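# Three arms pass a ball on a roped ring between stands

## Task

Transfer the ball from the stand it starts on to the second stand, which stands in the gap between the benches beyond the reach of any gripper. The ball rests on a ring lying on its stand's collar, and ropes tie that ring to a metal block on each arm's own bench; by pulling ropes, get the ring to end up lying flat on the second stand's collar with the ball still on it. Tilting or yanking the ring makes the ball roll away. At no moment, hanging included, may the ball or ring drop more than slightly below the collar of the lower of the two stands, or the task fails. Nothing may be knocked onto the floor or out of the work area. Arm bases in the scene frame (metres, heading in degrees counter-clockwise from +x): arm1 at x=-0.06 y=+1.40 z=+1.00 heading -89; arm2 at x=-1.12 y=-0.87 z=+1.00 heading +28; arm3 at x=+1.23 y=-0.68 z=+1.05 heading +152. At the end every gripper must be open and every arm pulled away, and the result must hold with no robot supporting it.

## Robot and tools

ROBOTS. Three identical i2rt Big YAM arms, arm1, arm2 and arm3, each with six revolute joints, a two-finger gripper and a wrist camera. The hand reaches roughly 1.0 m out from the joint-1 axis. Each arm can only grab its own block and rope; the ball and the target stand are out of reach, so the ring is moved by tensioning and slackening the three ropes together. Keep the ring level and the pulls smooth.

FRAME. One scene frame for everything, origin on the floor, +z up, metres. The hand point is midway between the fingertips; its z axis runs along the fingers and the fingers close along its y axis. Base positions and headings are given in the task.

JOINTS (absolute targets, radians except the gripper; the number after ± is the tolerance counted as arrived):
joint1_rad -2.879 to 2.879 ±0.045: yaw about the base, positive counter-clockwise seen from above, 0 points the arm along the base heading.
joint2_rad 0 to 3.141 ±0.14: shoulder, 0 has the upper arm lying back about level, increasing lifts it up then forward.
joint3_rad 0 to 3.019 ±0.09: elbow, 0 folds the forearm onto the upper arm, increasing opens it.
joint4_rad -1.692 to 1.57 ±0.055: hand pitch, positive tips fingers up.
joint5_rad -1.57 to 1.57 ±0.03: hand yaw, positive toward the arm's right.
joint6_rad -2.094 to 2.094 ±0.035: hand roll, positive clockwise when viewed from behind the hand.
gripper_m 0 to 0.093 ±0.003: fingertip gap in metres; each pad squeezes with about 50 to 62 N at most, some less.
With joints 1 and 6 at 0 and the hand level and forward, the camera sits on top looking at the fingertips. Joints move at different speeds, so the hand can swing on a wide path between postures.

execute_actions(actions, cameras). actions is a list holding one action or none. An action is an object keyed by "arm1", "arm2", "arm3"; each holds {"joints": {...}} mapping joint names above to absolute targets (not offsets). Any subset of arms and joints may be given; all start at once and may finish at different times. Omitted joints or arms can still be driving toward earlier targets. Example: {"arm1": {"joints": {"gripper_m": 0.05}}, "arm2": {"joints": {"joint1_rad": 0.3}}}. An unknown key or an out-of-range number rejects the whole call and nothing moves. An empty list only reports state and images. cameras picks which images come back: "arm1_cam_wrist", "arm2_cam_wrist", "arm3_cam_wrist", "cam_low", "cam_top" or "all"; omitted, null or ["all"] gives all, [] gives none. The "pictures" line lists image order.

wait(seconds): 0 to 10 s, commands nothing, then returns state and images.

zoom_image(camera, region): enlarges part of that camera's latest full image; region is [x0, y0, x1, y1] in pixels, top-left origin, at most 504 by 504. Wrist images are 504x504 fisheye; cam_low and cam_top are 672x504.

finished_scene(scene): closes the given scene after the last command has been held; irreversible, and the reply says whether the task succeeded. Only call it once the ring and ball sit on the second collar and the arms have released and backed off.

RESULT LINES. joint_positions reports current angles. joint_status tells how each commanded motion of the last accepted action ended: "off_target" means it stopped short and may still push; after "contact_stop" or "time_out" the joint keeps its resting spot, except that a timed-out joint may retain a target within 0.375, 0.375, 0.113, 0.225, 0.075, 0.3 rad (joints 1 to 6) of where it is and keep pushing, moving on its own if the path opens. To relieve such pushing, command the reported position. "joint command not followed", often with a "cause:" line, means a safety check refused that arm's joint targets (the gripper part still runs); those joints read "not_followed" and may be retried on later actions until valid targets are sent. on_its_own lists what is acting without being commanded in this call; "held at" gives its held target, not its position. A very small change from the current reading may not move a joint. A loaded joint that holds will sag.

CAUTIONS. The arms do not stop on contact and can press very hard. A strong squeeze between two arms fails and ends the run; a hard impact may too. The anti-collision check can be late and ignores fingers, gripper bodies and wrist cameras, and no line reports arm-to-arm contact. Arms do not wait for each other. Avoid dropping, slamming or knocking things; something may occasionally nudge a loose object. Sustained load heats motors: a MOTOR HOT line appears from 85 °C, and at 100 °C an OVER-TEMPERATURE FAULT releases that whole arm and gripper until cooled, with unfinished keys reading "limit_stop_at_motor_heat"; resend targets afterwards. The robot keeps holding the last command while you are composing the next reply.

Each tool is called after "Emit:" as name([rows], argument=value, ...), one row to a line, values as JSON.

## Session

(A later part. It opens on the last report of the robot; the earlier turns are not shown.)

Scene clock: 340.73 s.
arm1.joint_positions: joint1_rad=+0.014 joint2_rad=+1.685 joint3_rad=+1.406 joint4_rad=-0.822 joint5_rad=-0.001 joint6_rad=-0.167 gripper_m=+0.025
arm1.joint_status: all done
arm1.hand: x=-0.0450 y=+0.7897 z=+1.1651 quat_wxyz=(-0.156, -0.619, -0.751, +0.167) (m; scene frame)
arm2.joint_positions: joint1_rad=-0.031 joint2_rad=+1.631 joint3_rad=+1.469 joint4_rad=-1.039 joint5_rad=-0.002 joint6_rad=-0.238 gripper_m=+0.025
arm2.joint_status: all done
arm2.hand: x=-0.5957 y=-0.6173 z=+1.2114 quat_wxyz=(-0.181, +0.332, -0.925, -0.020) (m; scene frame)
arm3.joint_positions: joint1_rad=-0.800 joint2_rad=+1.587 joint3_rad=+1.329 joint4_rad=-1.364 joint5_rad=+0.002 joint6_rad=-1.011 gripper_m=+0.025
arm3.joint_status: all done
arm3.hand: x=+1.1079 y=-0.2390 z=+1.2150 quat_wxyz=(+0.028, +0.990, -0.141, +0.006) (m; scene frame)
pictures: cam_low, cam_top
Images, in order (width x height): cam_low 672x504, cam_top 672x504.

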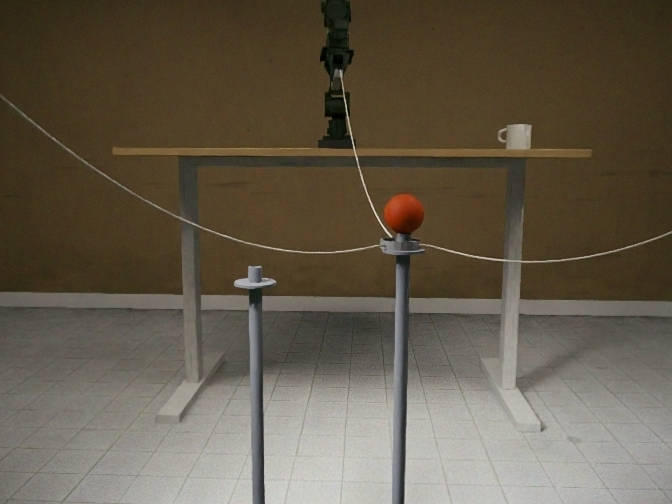

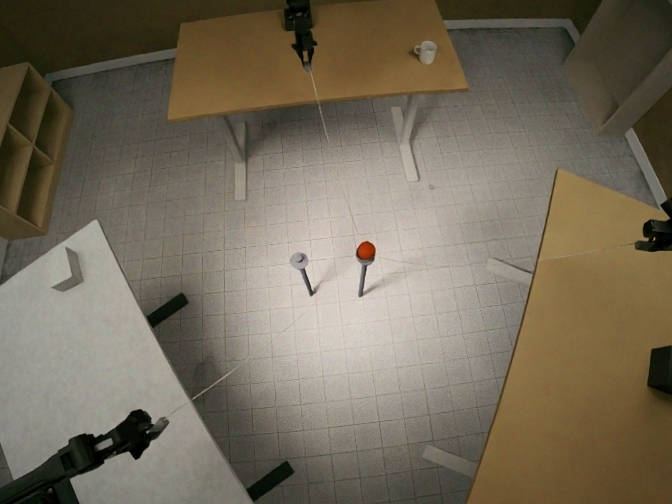

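Emit:
execute_actions([
  {"arm1":{"joints":{"joint3_rad":1.375}},"arm2":{"joints":{"joint4_rad":-1.255}},"arm3":{"joints":{"joint1_rad":-0.910,"joint4_rad":-1.505,"joint6_rad":-1.15}}},
], cameras=["cam_low","cam_top"])

Emit:
execute_actions(actions=[], cameras=["cam_low","cam_top"])

Emit:
zoom_image(camera="cam_low", region=[330, 170, 470, 290])

Emit:
zoom_image(camera="cam_top", region=[330, 225, 400, 285])

Scene clock: 448.93 s.
arm1.joint_positions: joint1_rad=+0.014 joint2_rad=+1.685 joint3_rad=+1.363 joint4_rad=-0.822 joint5_rad=-0.001 joint6_rad=-0.167 gripper_m=+0.025
arm1.joint_status: all done
arm1.hand: x=-0.0451 y=+0.8043 z=+1.1449 quat_wxyz=(-0.142, -0.622, -0.755, +0.151) (m; scene frame)
arm2.joint_positions: joint1_rad=-0.031 joint2_rad=+1.631 joint3_rad=+1.469 joint4_rad=-1.247 joint5_rad=-0.002 joint6_rad=-0.238 gripper_m=+0.025
arm2.joint_status: all done
arm2.hand: x=-0.6400 y=-0.6387 z=+1.1982 quat_wxyz=(-0.079, +0.337, -0.938, -0.009) (m; scene frame)
arm3.joint_positions: joint1_rad=-0.917 joint2_rad=+1.587 joint3_rad=+1.329 joint4_rad=-1.493 joint5_rad=+0.001 joint6_rad=-1.140 gripper_m=+0.025
arm3.joint_status: all done
arm3.hand: x=+1.1643 y=-0.2589 z=+1.2181 quat_wxyz=(+0.092, +0.987, -0.134, +0.021) (m; scene frame)
pictures: cam_low, cam_top
Images, in order (width x height): cam_low 672x504, cam_top 672x504.

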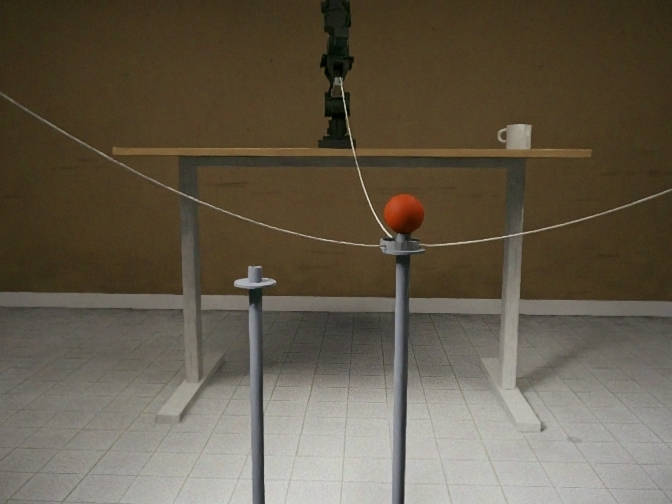

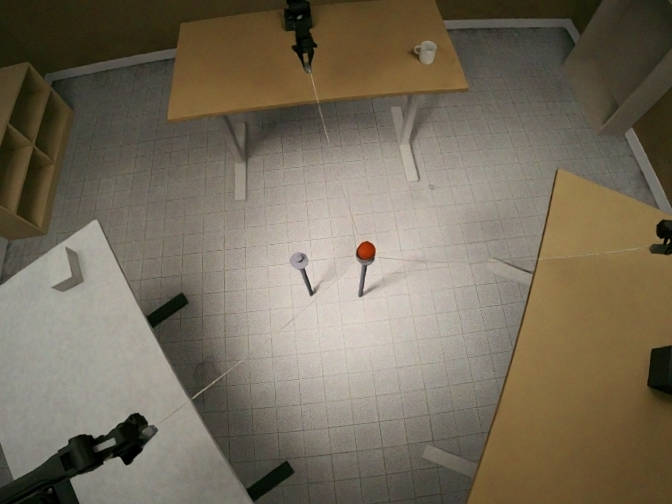

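Scene clock: 448.93 s.
arm1.joint_positions: joint1_rad=+0.014 joint2_rad=+1.685 joint3_rad=+1.363 joint4_rad=-0.822 joint5_rad=-0.001 joint6_rad=-0.167 gripper_m=+0.025
arm1.joint_status: all done
arm1.hand: x=-0.0451 y=+0.8043 z=+1.1449 quat_wxyz=(-0.142, -0.622, -0.755, +0.151) (m; scene frame)
arm2.joint_positions: joint1_rad=-0.031 joint2_rad=+1.631 joint3_rad=+1.469 joint4_rad=-1.247 joint5_rad=-0.002 joint6_rad=-0.238 gripper_m=+0.025
arm2.joint_status: all done
arm2.hand: x=-0.6400 y=-0.6387 z=+1.1982 quat_wxyz=(-0.079, +0.337, -0.938, -0.009) (m; scene frame)
arm3.joint_positions: joint1_rad=-0.917 joint2_rad=+1.587 joint3_rad=+1.329 joint4_rad=-1.493 joint5_rad=+0.001 joint6_rad=-1.140 gripper_m=+0.025
arm3.joint_status: all done
arm3.hand: x=+1.1643 y=-0.2589 z=+1.2181 quat_wxyz=(+0.092, +0.987, -0.134, +0.021) (m; scene frame)
pictures: cam_low, cam_top
Images, in order (width x height): cam_low 672x504, cam_top 672x504.

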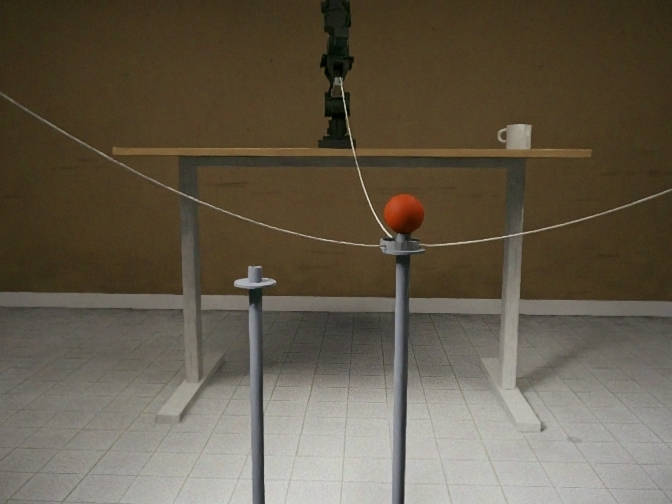

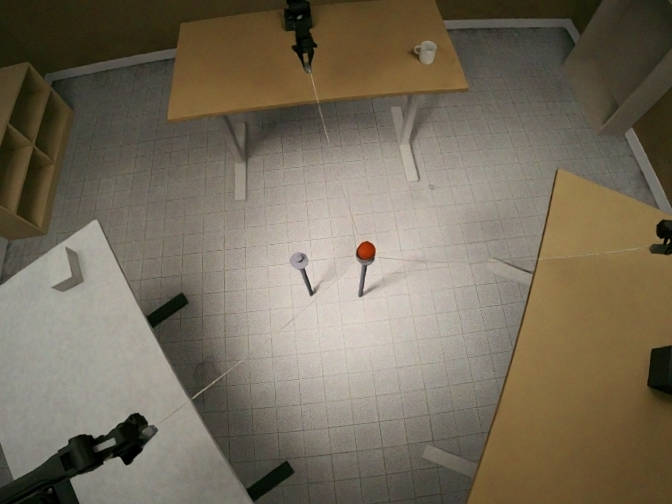

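Region (330, 170, 470, 290) of cam_low's 672x504 image, scaled by 3.600, with more detail than that image has; it fills the top 432 rows of this view, and the rest is white.

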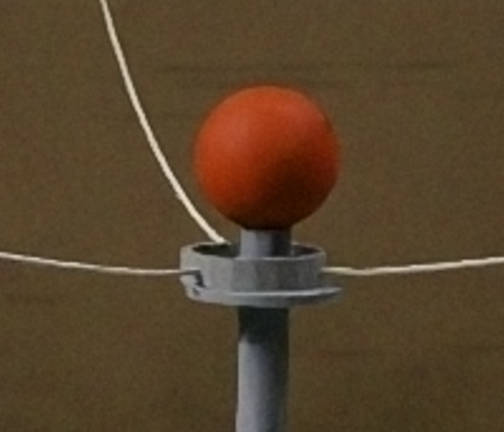

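Region (330, 225, 400, 285) of cam_top's 672x504 image, scaled by 7.200, with more detail than that image has; it fills the top 432 rows of this view, and the rest is white.

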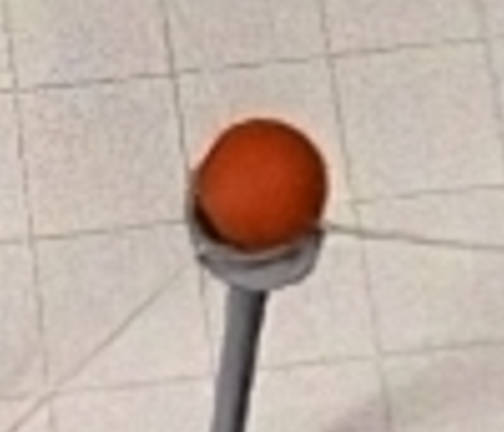

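Emit:
execute_actions([
  {"arm2":{"joints":{"joint4_rad":-1.317}},"arm3":{"joints":{"joint1_rad":-0.958,"joint4_rad":-1.562,"joint6_rad":-1.18}}},
], cameras=["cam_low","cam_top"])

Emit:
zoom_image(camera="cam_low", region=[330, 170, 470, 290])

Emit:
zoom_image(camera="cam_top", region=[330, 225, 400, 285])

Scene clock: 498.83 s.
arm1.joint_positions: joint1_rad=+0.014 joint2_rad=+1.685 joint3_rad=+1.363 joint4_rad=-0.822 joint5_rad=-0.001 joint6_rad=-0.167 gripper_m=+0.025
arm1.joint_status: not commanded
arm1.hand: x=-0.0451 y=+0.8043 z=+1.1449 quat_wxyz=(-0.142, -0.622, -0.755, +0.151) (m; scene frame)
arm2.joint_positions: joint1_rad=-0.031 joint2_rad=+1.631 joint3_rad=+1.469 joint4_rad=-1.308 joint5_rad=-0.002 joint6_rad=-0.238 gripper_m=+0.025
arm2.joint_status: all done
arm2.hand: x=-0.6534 y=-0.6452 z=+1.1963 quat_wxyz=(-0.048, +0.337, -0.940, -0.005) (m; scene frame)
arm3.joint_positions: joint1_rad=-0.949 joint2_rad=+1.587 joint3_rad=+1.329 joint4_rad=-1.549 joint5_rad=+0.001 joint6_rad=-1.170 gripper_m=+0.025
arm3.joint_status: all done
arm3.hand: x=+1.1795 y=-0.2701 z=+1.2209 quat_wxyz=(+0.119, +0.983, -0.135, +0.025) (m; scene frame)
pictures: cam_low, cam_top
Images, in order (width x height): cam_low 672x504, cam_top 672x504.

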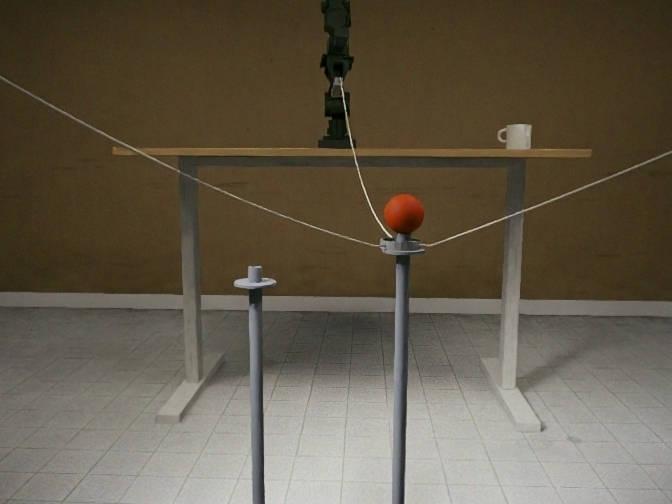

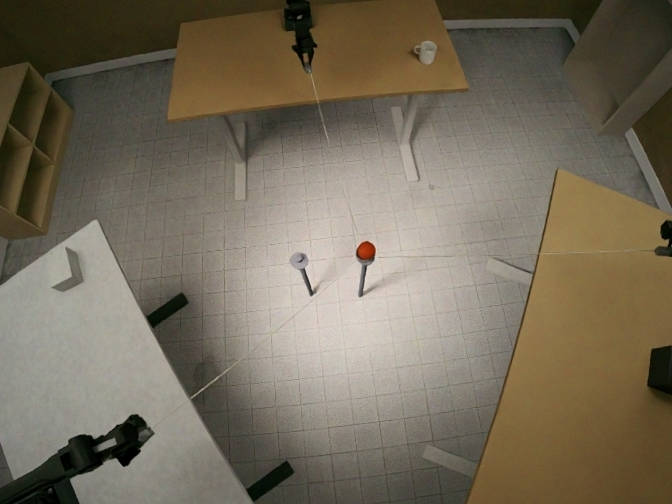

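Region (330, 170, 470, 290) of cam_low's 672x504 image, scaled by 3.600, with more detail than that image has; it fills the top 432 rows of this view, and the rest is white.

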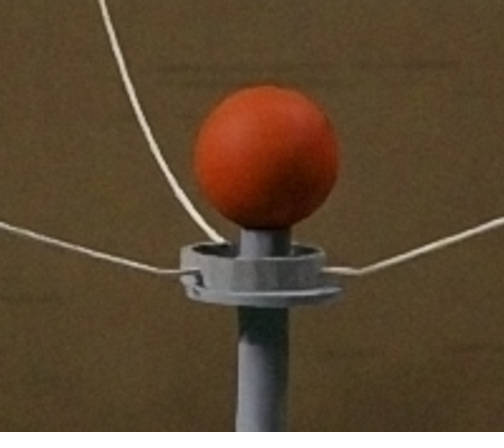

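Region (330, 225, 400, 285) of cam_top's 672x504 image, scaled by 7.200, with more detail than that image has; it fills the top 432 rows of this view, and the rest is white.

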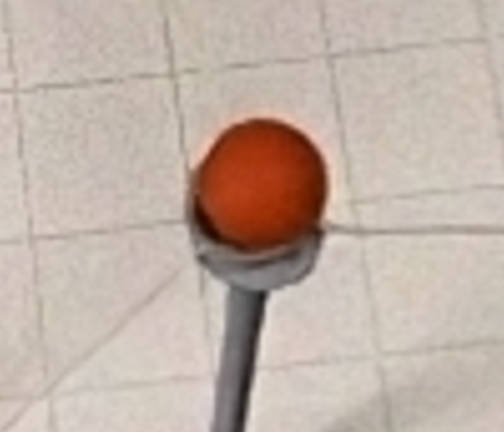

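Emit:
execute_actions([
  {"arm1":{"joints":{"joint4_rad":-0.925}},"arm2":{"joints":{"joint4_rad":-1.367}},"arm3":{"joints":{"joint1_rad":-0.987,"joint4_rad":-1.592,"joint6_rad":-1.21}}},
], cameras=["cam_low","cam_top"])

Emit:
zoom_image(camera="cam_low", region=[330, 170, 470, 290])

Emit:
zoom_image(camera="cam_top", region=[330, 225, 400, 285])

Scene clock: 537.47 s.
arm1.joint_positions: joint1_rad=+0.014 joint2_rad=+1.685 joint3_rad=+1.363 joint4_rad=-0.912 joint5_rad=-0.001 joint6_rad=-0.167 gripper_m=+0.025
arm1.joint_status: all done
arm1.hand: x=-0.0456 y=+0.8251 z=+1.1368 quat_wxyz=(-0.113, -0.627, -0.762, +0.118) (m; scene frame)
arm2.joint_positions: joint1_rad=-0.031 joint2_rad=+1.631 joint3_rad=+1.469 joint4_rad=-1.356 joint5_rad=-0.002 joint6_rad=-0.238 gripper_m=+0.025
arm2.joint_status: all done
arm2.hand: x=-0.6640 y=-0.6504 z=+1.1954 quat_wxyz=(-0.024, +0.338, -0.941, -0.003) (m; scene frame)
arm3.joint_positions: joint1_rad=-0.976 joint2_rad=+1.587 joint3_rad=+1.329 joint4_rad=-1.578 joint5_rad=-0.001 joint6_rad=-1.199 gripper_m=+0.025
arm3.joint_status: all done
arm3.hand: x=+1.1906 y=-0.2758 z=+1.2226 quat_wxyz=(+0.134, +0.982, -0.133, +0.025) (m; scene frame)
pictures: cam_low, cam_top
Images, in order (width x height): cam_low 672x504, cam_top 672x504.

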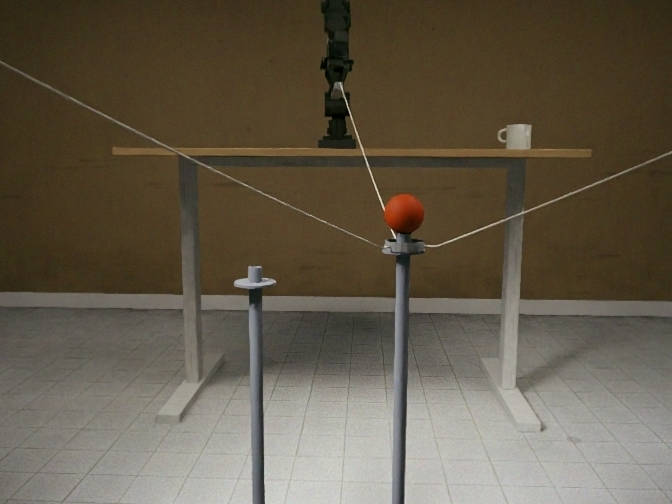

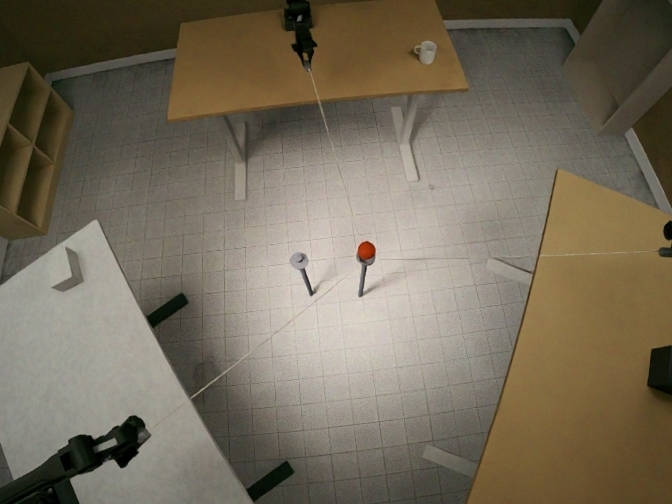

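Region (330, 170, 470, 290) of cam_low's 672x504 image, scaled by 3.600, with more detail than that image has; it fills the top 432 rows of this view, and the rest is white.

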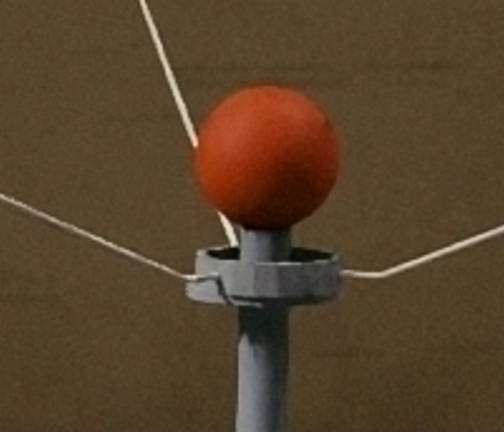

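Region (330, 225, 400, 285) of cam_top's 672x504 image, scaled by 7.200, with more detail than that image has; it fills the top 432 rows of this view, and the rest is white.

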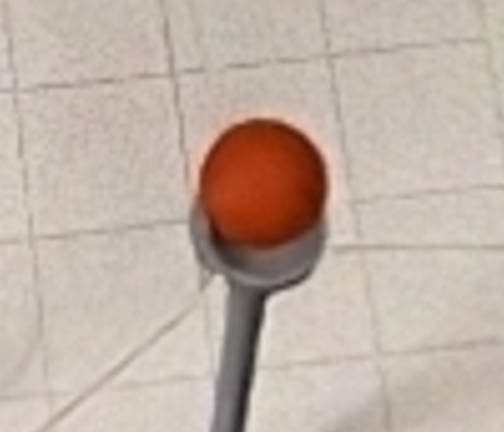

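Emit:
execute_actions(actions=[], cameras=["cam_low","cam_top"])

Emit:
zoom_image(camera="cam_low", region=[330, 170, 470, 290])

Emit:
zoom_image(camera="cam_top", region=[330, 225, 400, 285])

Scene clock: 543.57 s.
arm1.joint_positions: joint1_rad=+0.014 joint2_rad=+1.685 joint3_rad=+1.363 joint4_rad=-0.912 joint5_rad=-0.001 joint6_rad=-0.167 gripper_m=+0.025
arm1.joint_status: all done
arm1.hand: x=-0.0456 y=+0.8251 z=+1.1368 quat_wxyz=(-0.113, -0.627, -0.762, +0.118) (m; scene frame)
arm2.joint_positions: joint1_rad=-0.031 joint2_rad=+1.631 joint3_rad=+1.469 joint4_rad=-1.356 joint5_rad=-0.002 joint6_rad=-0.238 gripper_m=+0.025
arm2.joint_status: all done
arm2.hand: x=-0.6640 y=-0.6504 z=+1.1954 quat_wxyz=(-0.024, +0.338, -0.941, -0.003) (m; scene frame)
arm3.joint_positions: joint1_rad=-0.976 joint2_rad=+1.587 joint3_rad=+1.329 joint4_rad=-1.578 joint5_rad=-0.001 joint6_rad=-1.200 gripper_m=+0.025
arm3.joint_status: all done
arm3.hand: x=+1.1906 y=-0.2758 z=+1.2226 quat_wxyz=(+0.134, +0.982, -0.133, +0.025) (m; scene frame)
pictures: cam_low, cam_top
Images, in order (width x height): cam_low 672x504, cam_top 672x504.

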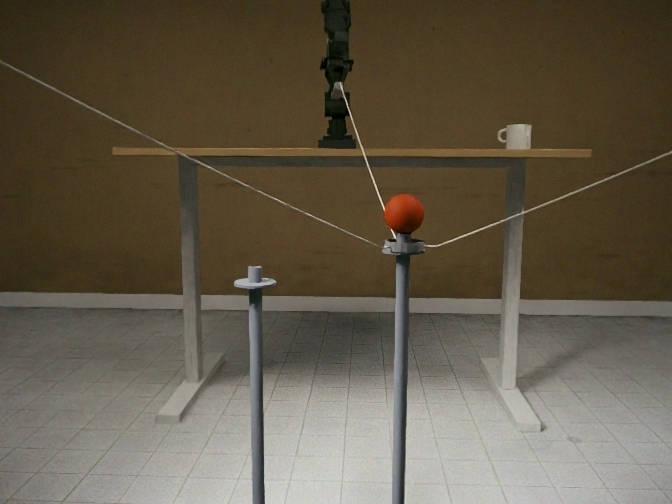

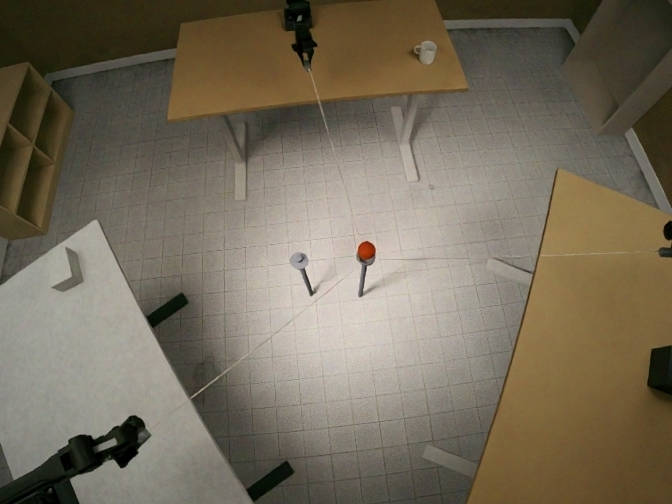

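Region (330, 170, 470, 290) of cam_low's 672x504 image, scaled by 3.600, with more detail than that image has; it fills the top 432 rows of this view, and the rest is white.

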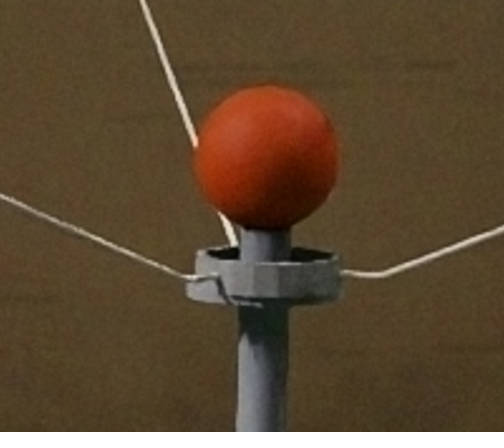

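Region (330, 225, 400, 285) of cam_top's 672x504 image, scaled by 7.200, with more detail than that image has; it fills the top 432 rows of this view, and the rest is white.

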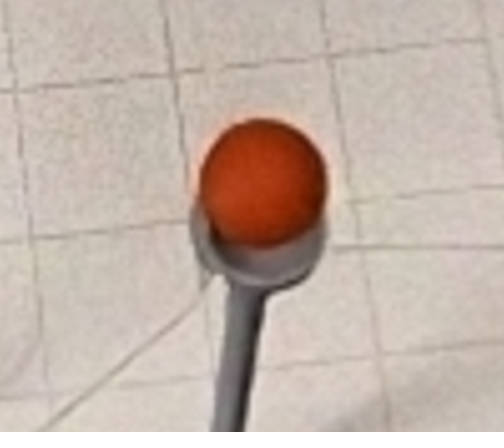

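Emit:
execute_actions([
  {"arm1":{"joints":{"joint4_rad":-1.031}},"arm2":{"joints":{"joint4_rad":-1.411}},"arm3":{"joints":{"joint1_rad":-1.008}}},
], cameras=["cam_low","cam_top"])

Emit:
zoom_image(camera="cam_low", region=[330, 170, 470, 290])

Emit:
zoom_image(camera="cam_top", region=[330, 225, 400, 285])

Scene clock: 588.20 s.
arm1.joint_positions: joint1_rad=+0.014 joint2_rad=+1.685 joint3_rad=+1.363 joint4_rad=-1.015 joint5_rad=-0.001 joint6_rad=-0.167 gripper_m=+0.025
arm1.joint_status: all done
arm1.hand: x=-0.0462 y=+0.8494 z=+1.1299 quat_wxyz=(-0.080, -0.631, -0.768, +0.079) (m; scene frame)
arm2.joint_positions: joint1_rad=-0.031 joint2_rad=+1.631 joint3_rad=+1.469 joint4_rad=-1.396 joint5_rad=-0.002 joint6_rad=-0.238 gripper_m=+0.025
arm2.joint_status: all done
arm2.hand: x=-0.6729 y=-0.6547 z=+1.1951 quat_wxyz=(-0.005, +0.338, -0.941, -0.001) (m; scene frame)
arm3.joint_positions: joint1_rad=-0.991 joint2_rad=+1.587 joint3_rad=+1.329 joint4_rad=-1.578 joint5_rad=-0.002 joint6_rad=-1.200 gripper_m=+0.025
arm3.joint_status: all done
arm3.hand: x=+1.1967 y=-0.2752 z=+1.2225 quat_wxyz=(+0.134, +0.981, -0.140, +0.023) (m; scene frame)
pictures: cam_low, cam_top
Images, in order (width x height): cam_low 672x504, cam_top 672x504.

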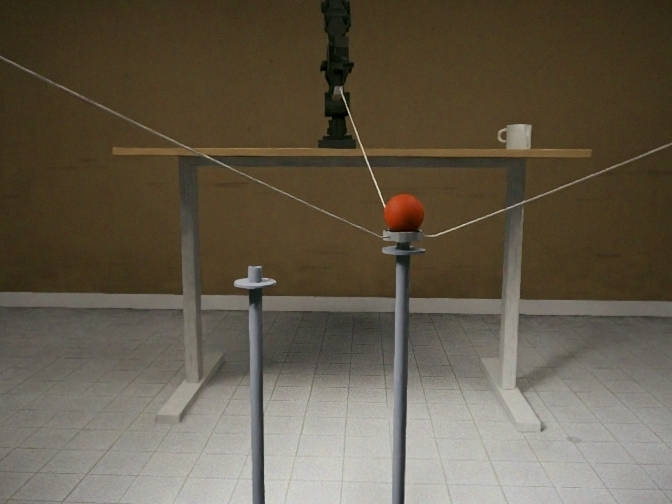

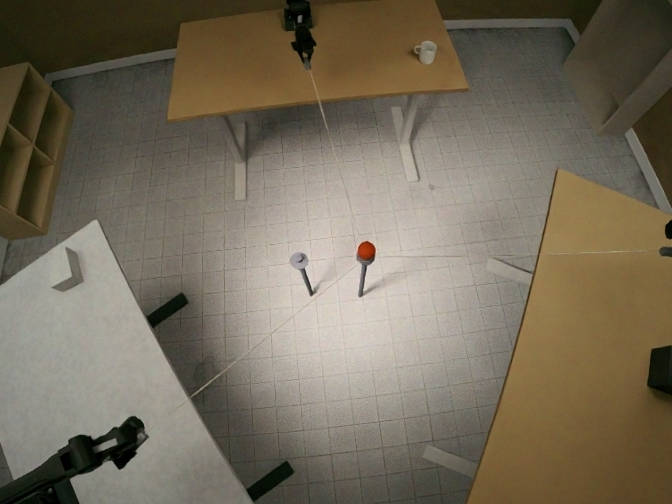

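Region (330, 170, 470, 290) of cam_low's 672x504 image, scaled by 3.600, with more detail than that image has; it fills the top 432 rows of this view, and the rest is white.

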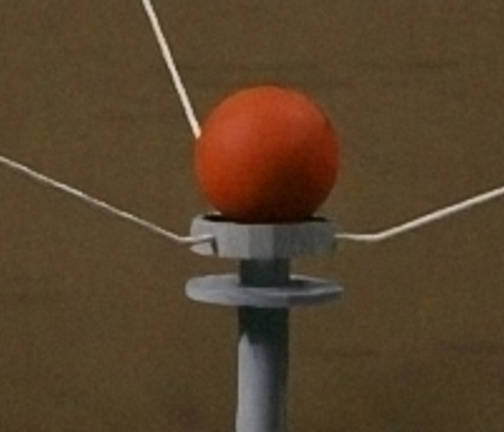

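Region (330, 225, 400, 285) of cam_top's 672x504 image, scaled by 7.200, with more detail than that image has; it fills the top 432 rows of this view, and the rest is white.

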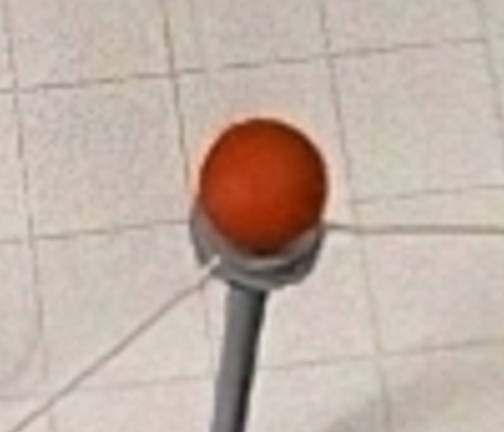

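Emit:
execute_actions([
  {"arm1":{"joints":{"joint4_rad":-1.071}},"arm2":{"joints":{"joint4_rad":-1.437}},"arm3":{"joints":{"joint1_rad":-1.021,"joint4_rad":-1.633}}},
], cameras=["cam_low","cam_top"])

Emit:
zoom_image(camera="cam_low", region=[330, 170, 470, 290])

Emit:
zoom_image(camera="cam_top", region=[330, 225, 400, 285])

Scene clock: 608.87 s.
arm1.joint_positions: joint1_rad=+0.014 joint2_rad=+1.685 joint3_rad=+1.363 joint4_rad=-1.053 joint5_rad=-0.001 joint6_rad=-0.167 gripper_m=+0.025
arm1.joint_status: all done
arm1.hand: x=-0.0465 y=+0.8586 z=+1.1280 quat_wxyz=(-0.067, -0.632, -0.769, +0.065) (m; scene frame)
arm2.joint_positions: joint1_rad=-0.031 joint2_rad=+1.631 joint3_rad=+1.469 joint4_rad=-1.420 joint5_rad=-0.002 joint6_rad=-0.238 gripper_m=+0.025
arm2.joint_status: all done
arm2.hand: x=-0.6781 y=-0.6572 z=+1.1952 quat_wxyz=(+0.007, +0.338, -0.941, +0.001) (m; scene frame)
arm3.joint_positions: joint1_rad=-1.002 joint2_rad=+1.587 joint3_rad=+1.329 joint4_rad=-1.614 joint5_rad=-0.004 joint6_rad=-1.200 gripper_m=+0.025
arm3.joint_status: all done
arm3.hand: x=+1.2015 y=-0.2835 z=+1.2250 quat_wxyz=(+0.152, +0.977, -0.145, +0.026) (m; scene frame)
pictures: cam_low, cam_top
Images, in order (width x height): cam_low 672x504, cam_top 672x504.

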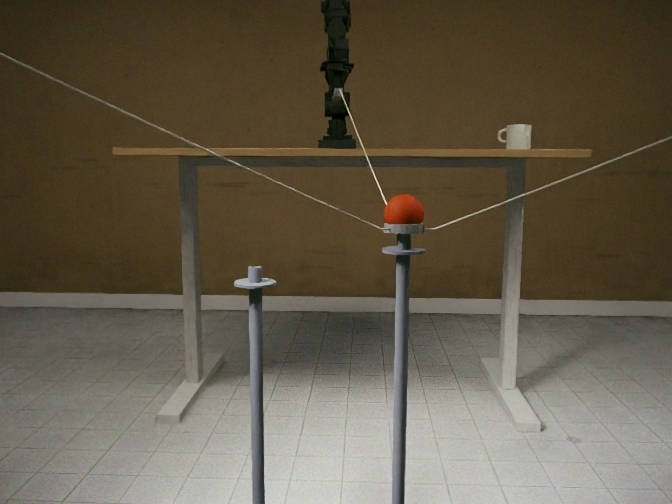

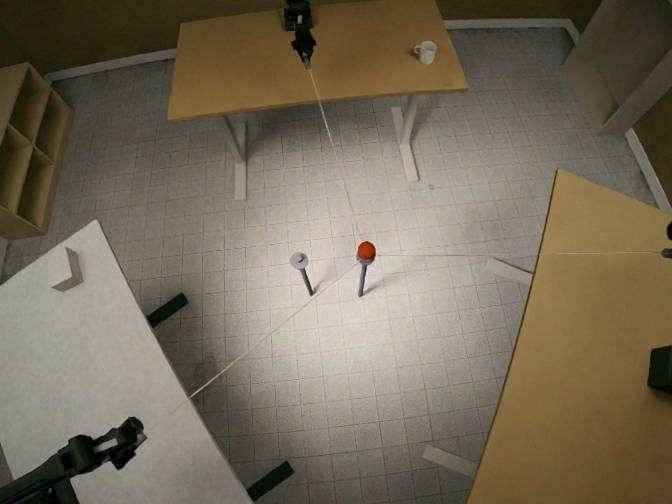

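Region (330, 170, 470, 290) of cam_low's 672x504 image, scaled by 3.600, with more detail than that image has; it fills the top 432 rows of this view, and the rest is white.

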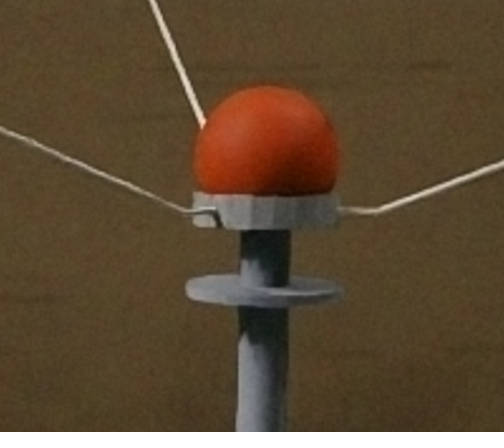

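Region (330, 225, 400, 285) of cam_top's 672x504 image, scaled by 7.200, with more detail than that image has; it fills the top 432 rows of this view, and the rest is white.

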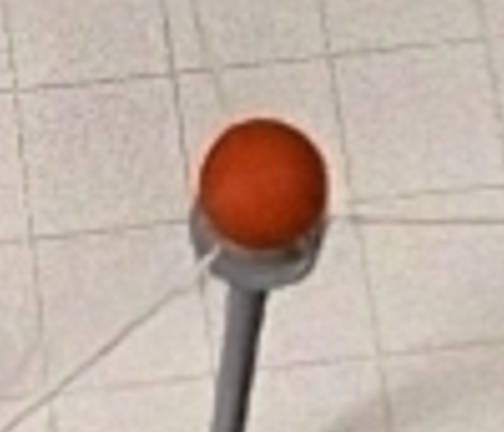

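Emit:
execute_actions([
  {"arm1":{"joints":{"joint4_rad":-1.112}},"arm2":{"joints":{"joint4_rad":-1.466}},"arm3":{"joints":{"joint1_rad":-1.033,"joint4_rad":-1.668}}},
], cameras=["cam_low","cam_top"])

Emit:
zoom_image(camera="cam_low", region=[330, 170, 470, 290])

Emit:
zoom_image(camera="cam_top", region=[330, 225, 400, 285])

Scene clock: 626.80 s.
arm1.joint_positions: joint1_rad=+0.014 joint2_rad=+1.685 joint3_rad=+1.363 joint4_rad=-1.089 joint5_rad=-0.001 joint6_rad=-0.167 gripper_m=+0.025
arm1.joint_status: all done
arm1.hand: x=-0.0467 y=+0.8673 z=+1.1266 quat_wxyz=(-0.055, -0.633, -0.771, +0.052) (m; scene frame)
arm2.joint_positions: joint1_rad=-0.030 joint2_rad=+1.631 joint3_rad=+1.469 joint4_rad=-1.441 joint5_rad=-0.002 joint6_rad=-0.238 gripper_m=+0.025
arm2.joint_status: all done
arm2.hand: x=-0.6830 y=-0.6591 z=+1.1953 quat_wxyz=(+0.018, +0.338, -0.941, +0.002) (m; scene frame)
arm3.joint_positions: joint1_rad=-1.007 joint2_rad=+1.587 joint3_rad=+1.329 joint4_rad=-1.646 joint5_rad=-0.007 joint6_rad=-1.200 gripper_m=+0.025
arm3.joint_status: all done
arm3.hand: x=+1.2031 y=-0.2909 z=+1.2275 quat_wxyz=(+0.168, +0.974, -0.147, +0.027) (m; scene frame)
pictures: cam_low, cam_top
Images, in order (width x height): cam_low 672x504, cam_top 672x504.

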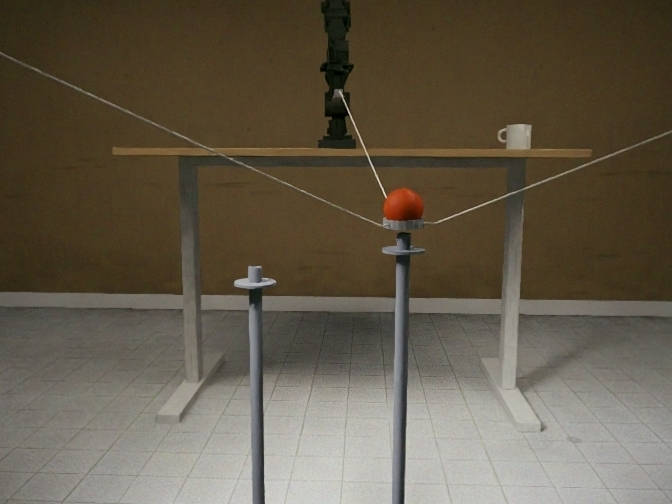

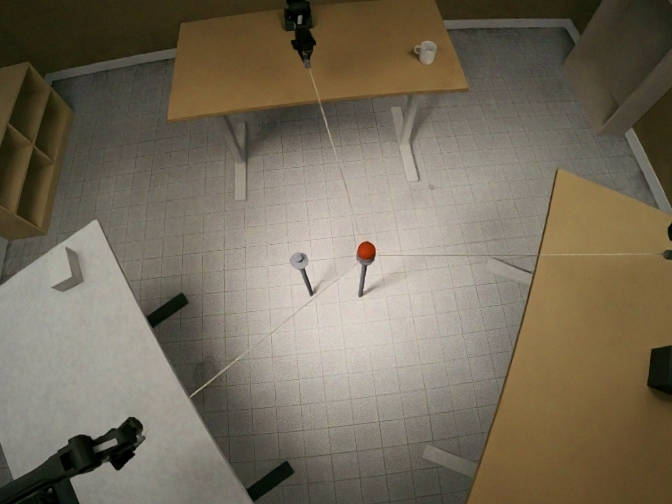

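Region (330, 170, 470, 290) of cam_low's 672x504 image, scaled by 3.600, with more detail than that image has; it fills the top 432 rows of this view, and the rest is white.

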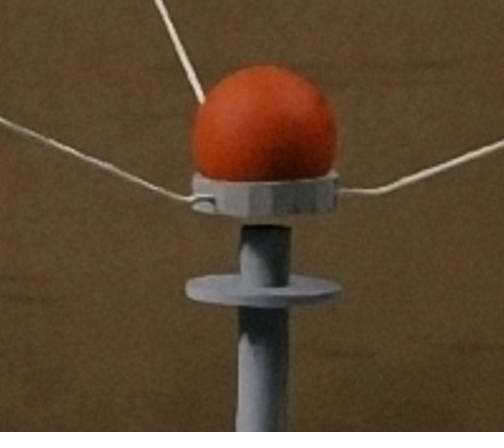

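Region (330, 225, 400, 285) of cam_top's 672x504 image, scaled by 7.200, with more detail than that image has; it fills the top 432 rows of this view, and the rest is white.

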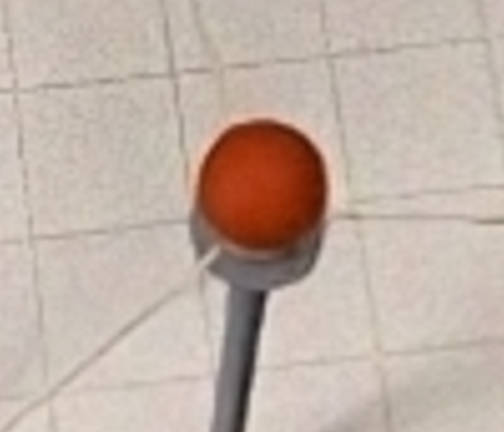

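Emit:
execute_actions(actions=[], cameras=["cam_low","cam_top"])

Emit:
zoom_image(camera="cam_low", region=[330, 170, 470, 290])

Emit:
zoom_image(camera="cam_top", region=[330, 225, 400, 285])

Scene clock: 633.67 s.
arm1.joint_positions: joint1_rad=+0.014 joint2_rad=+1.685 joint3_rad=+1.363 joint4_rad=-1.089 joint5_rad=-0.001 joint6_rad=-0.167 gripper_m=+0.025
arm1.joint_status: all done
arm1.hand: x=-0.0467 y=+0.8673 z=+1.1266 quat_wxyz=(-0.055, -0.633, -0.771, +0.052) (m; scene frame)
arm2.joint_positions: joint1_rad=-0.030 joint2_rad=+1.631 joint3_rad=+1.469 joint4_rad=-1.441 joint5_rad=-0.002 joint6_rad=-0.238 gripper_m=+0.025
arm2.joint_status: all done
arm2.hand: x=-0.6830 y=-0.6591 z=+1.1953 quat_wxyz=(+0.018, +0.338, -0.941, +0.002) (m; scene frame)
arm3.joint_positions: joint1_rad=-1.007 joint2_rad=+1.587 joint3_rad=+1.329 joint4_rad=-1.646 joint5_rad=-0.007 joint6_rad=-1.200 gripper_m=+0.025
arm3.joint_status: all done
arm3.hand: x=+1.2031 y=-0.2909 z=+1.2275 quat_wxyz=(+0.168, +0.974, -0.147, +0.027) (m; scene frame)
pictures: cam_low, cam_top
Images, in order (width x height): cam_low 672x504, cam_top 672x504.

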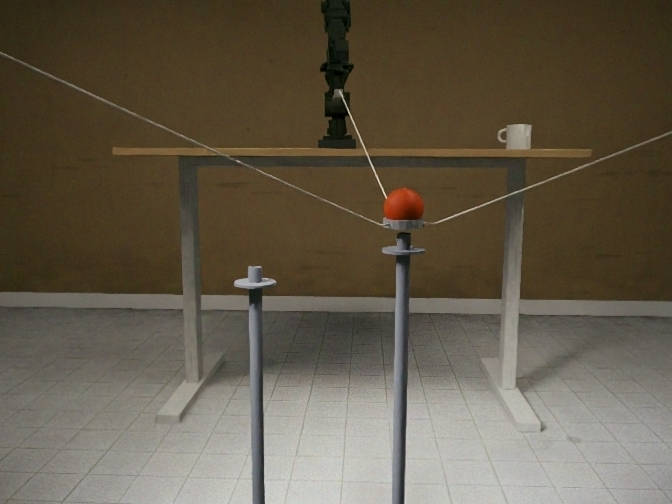

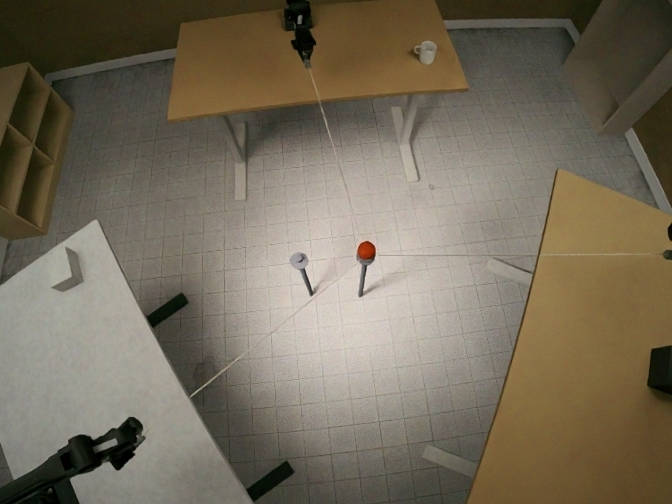

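Region (330, 170, 470, 290) of cam_low's 672x504 image, scaled by 3.600, with more detail than that image has; it fills the top 432 rows of this view, and the rest is white.

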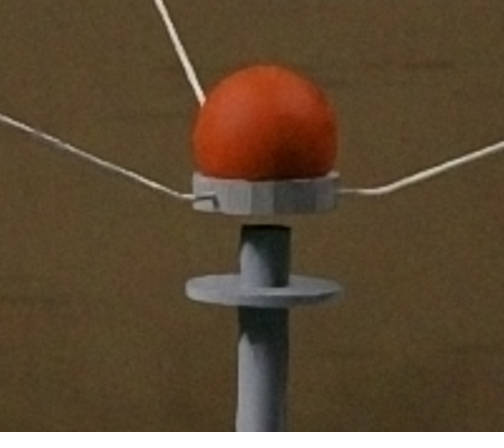

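Region (330, 225, 400, 285) of cam_top's 672x504 image, scaled by 7.200, with more detail than that image has; it fills the top 432 rows of this view, and the rest is white.

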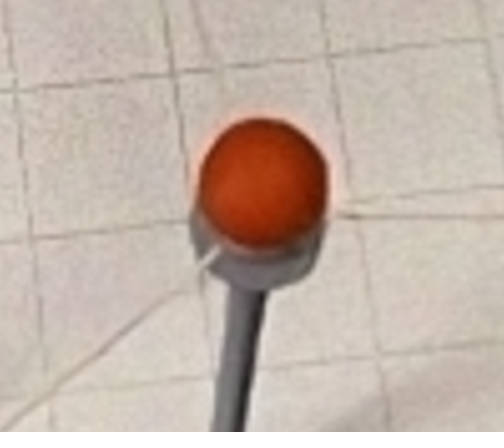

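Emit:
execute_actions([
  {"arm1":{"joints":{"joint4_rad":-1.151}},"arm2":{"joints":{"joint1_rad":0.040,"joint4_rad":-1.533,"joint6_rad":-0.148}},"arm3":{"joints":{"joint3_rad":1.287}}},
], cameras=["cam_low","cam_top"])

Emit:
zoom_image(camera="cam_low", region=[330, 160, 470, 280])

Scene clock: 754.63 s.
arm1.joint_positions: joint1_rad=+0.014 joint2_rad=+1.685 joint3_rad=+1.363 joint4_rad=-1.127 joint5_rad=-0.001 joint6_rad=-0.167 gripper_m=+0.025
arm1.joint_status: all done
arm1.hand: x=-0.0470 y=+0.8765 z=+1.1253 quat_wxyz=(-0.043, -0.634, -0.772, +0.037) (m; scene frame)
arm2.joint_positions: joint1_rad=+0.049 joint2_rad=+1.631 joint3_rad=+1.469 joint4_rad=-1.504 joint5_rad=-0.002 joint6_rad=-0.155 gripper_m=+0.025
arm2.joint_status: all done
arm2.hand: x=-0.7142 y=-0.6334 z=+1.1963 quat_wxyz=(+0.048, +0.335, -0.941, +0.009) (m; scene frame)
arm3.joint_positions: joint1_rad=-1.007 joint2_rad=+1.590 joint3_rad=+1.277 joint4_rad=-1.647 joint5_rad=-0.008 joint6_rad=-1.200 gripper_m=+0.025
arm3.joint_status: all done
arm3.hand: x=+1.2039 y=-0.3086 z=+1.2119 quat_wxyz=(+0.195, +0.969, -0.146, +0.033) (m; scene frame)
pictures: cam_low, cam_top
Images, in order (width x height): cam_low 672x504, cam_top 672x504.

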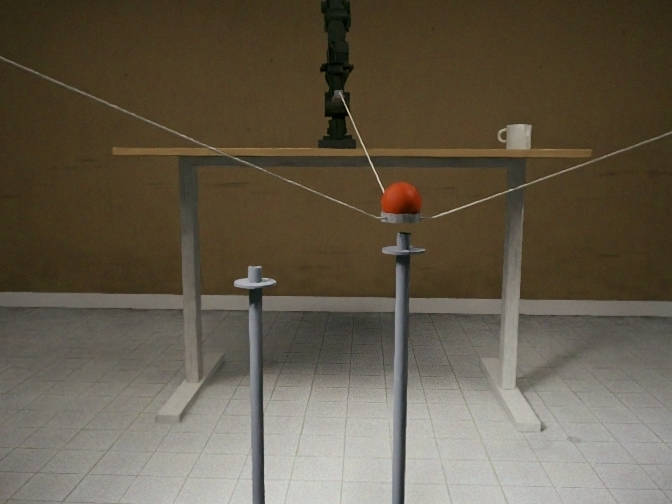

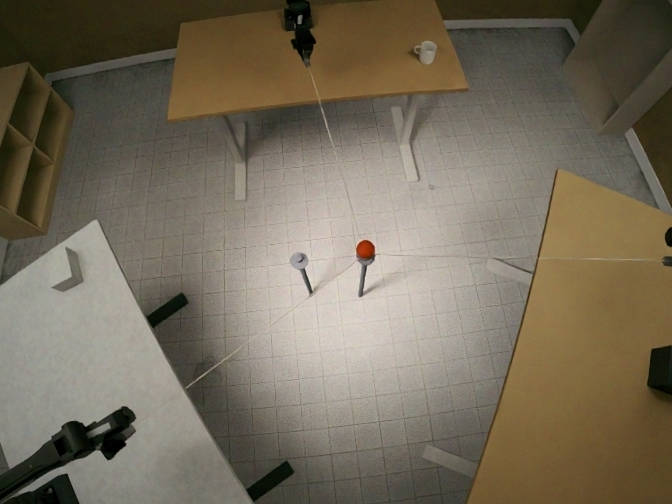

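Region (330, 160, 470, 280) of cam_low's 672x504 image, scaled by 3.600, with more detail than that image has; it fills the top 432 rows of this view, and the rest is white.

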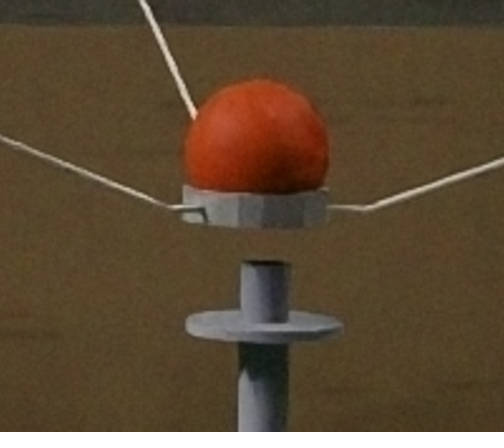

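Emit:
execute_actions([
  {"arm1":{"joints":{"joint4_rad":-1.219}},"arm2":{"joints":{"joint1_rad":0.239,"joint3_rad":1.422,"joint4_rad":-1.647,"joint6_rad":0.124}},"arm3":{"joints":{"joint1_rad":-0.851,"joint3_rad":1.247,"joint6_rad":-1.001}}},
], cameras=["cam_low","cam_top"])

Emit:
zoom_image(camera="cam_low", region=[310, 160, 450, 280])

Scene clock: 813.67 s.
arm1.joint_positions: joint1_rad=+0.014 joint2_rad=+1.685 joint3_rad=+1.363 joint4_rad=-1.192 joint5_rad=-0.001 joint6_rad=-0.167 gripper_m=+0.025
arm1.joint_status: all done
arm1.hand: x=-0.0474 y=+0.8925 z=+1.1241 quat_wxyz=(-0.022, -0.634, -0.773, +0.013) (m; scene frame)
arm2.joint_positions: joint1_rad=+0.237 joint2_rad=+1.631 joint3_rad=+1.435 joint4_rad=-1.614 joint5_rad=-0.001 joint6_rad=+0.116 gripper_m=+0.025
arm2.joint_status: all done
arm2.hand: x=-0.7937 y=-0.5868 z=+1.1893 quat_wxyz=(+0.111, +0.295, -0.948, +0.049) (m; scene frame)
arm3.joint_positions: joint1_rad=-0.829 joint2_rad=+1.590 joint3_rad=+1.239 joint4_rad=-1.647 joint5_rad=-0.011 joint6_rad=-1.006 gripper_m=+0.025
arm3.joint_status: all done
arm3.hand: x=+1.1422 y=-0.3321 z=+1.2030 quat_wxyz=(+0.202, +0.964, -0.154, +0.073) (m; scene frame)
pictures: cam_low, cam_top
Images, in order (width x height): cam_low 672x504, cam_top 672x504.

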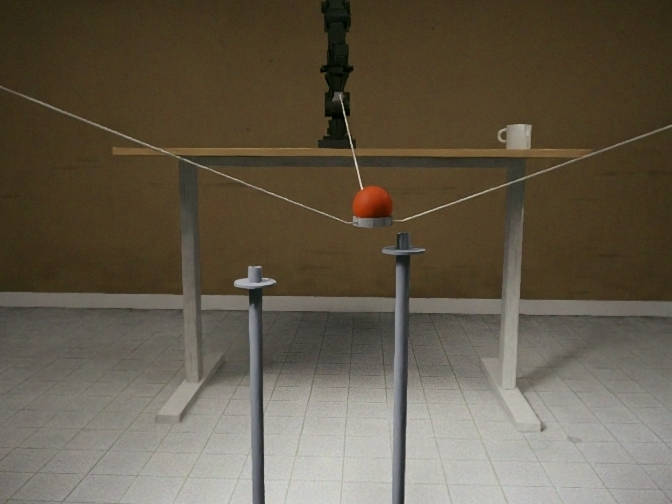

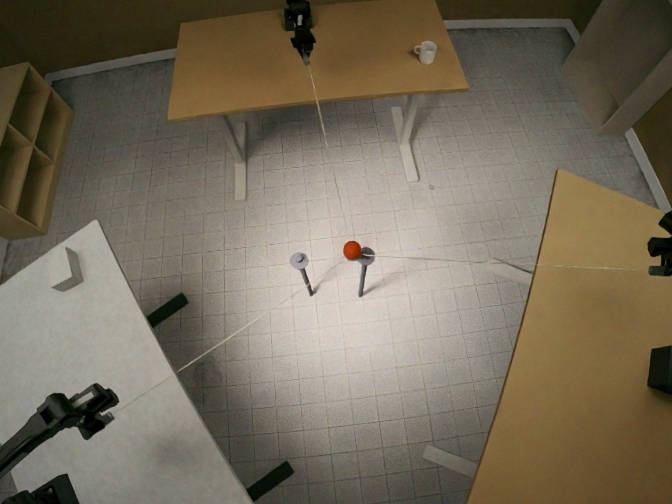

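Region (310, 160, 450, 280) of cam_low's 672x504 image, scaled by 3.600, with more detail than that image has; it fills the top 432 rows of this view, and the rest is white.

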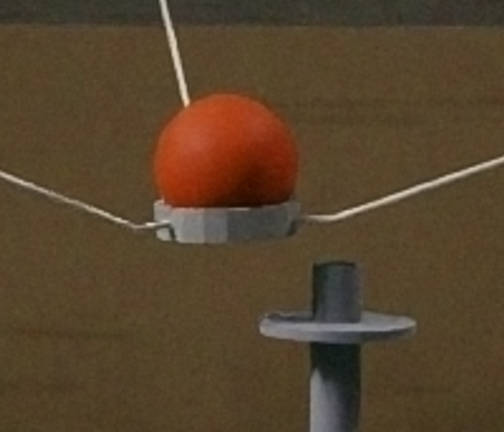

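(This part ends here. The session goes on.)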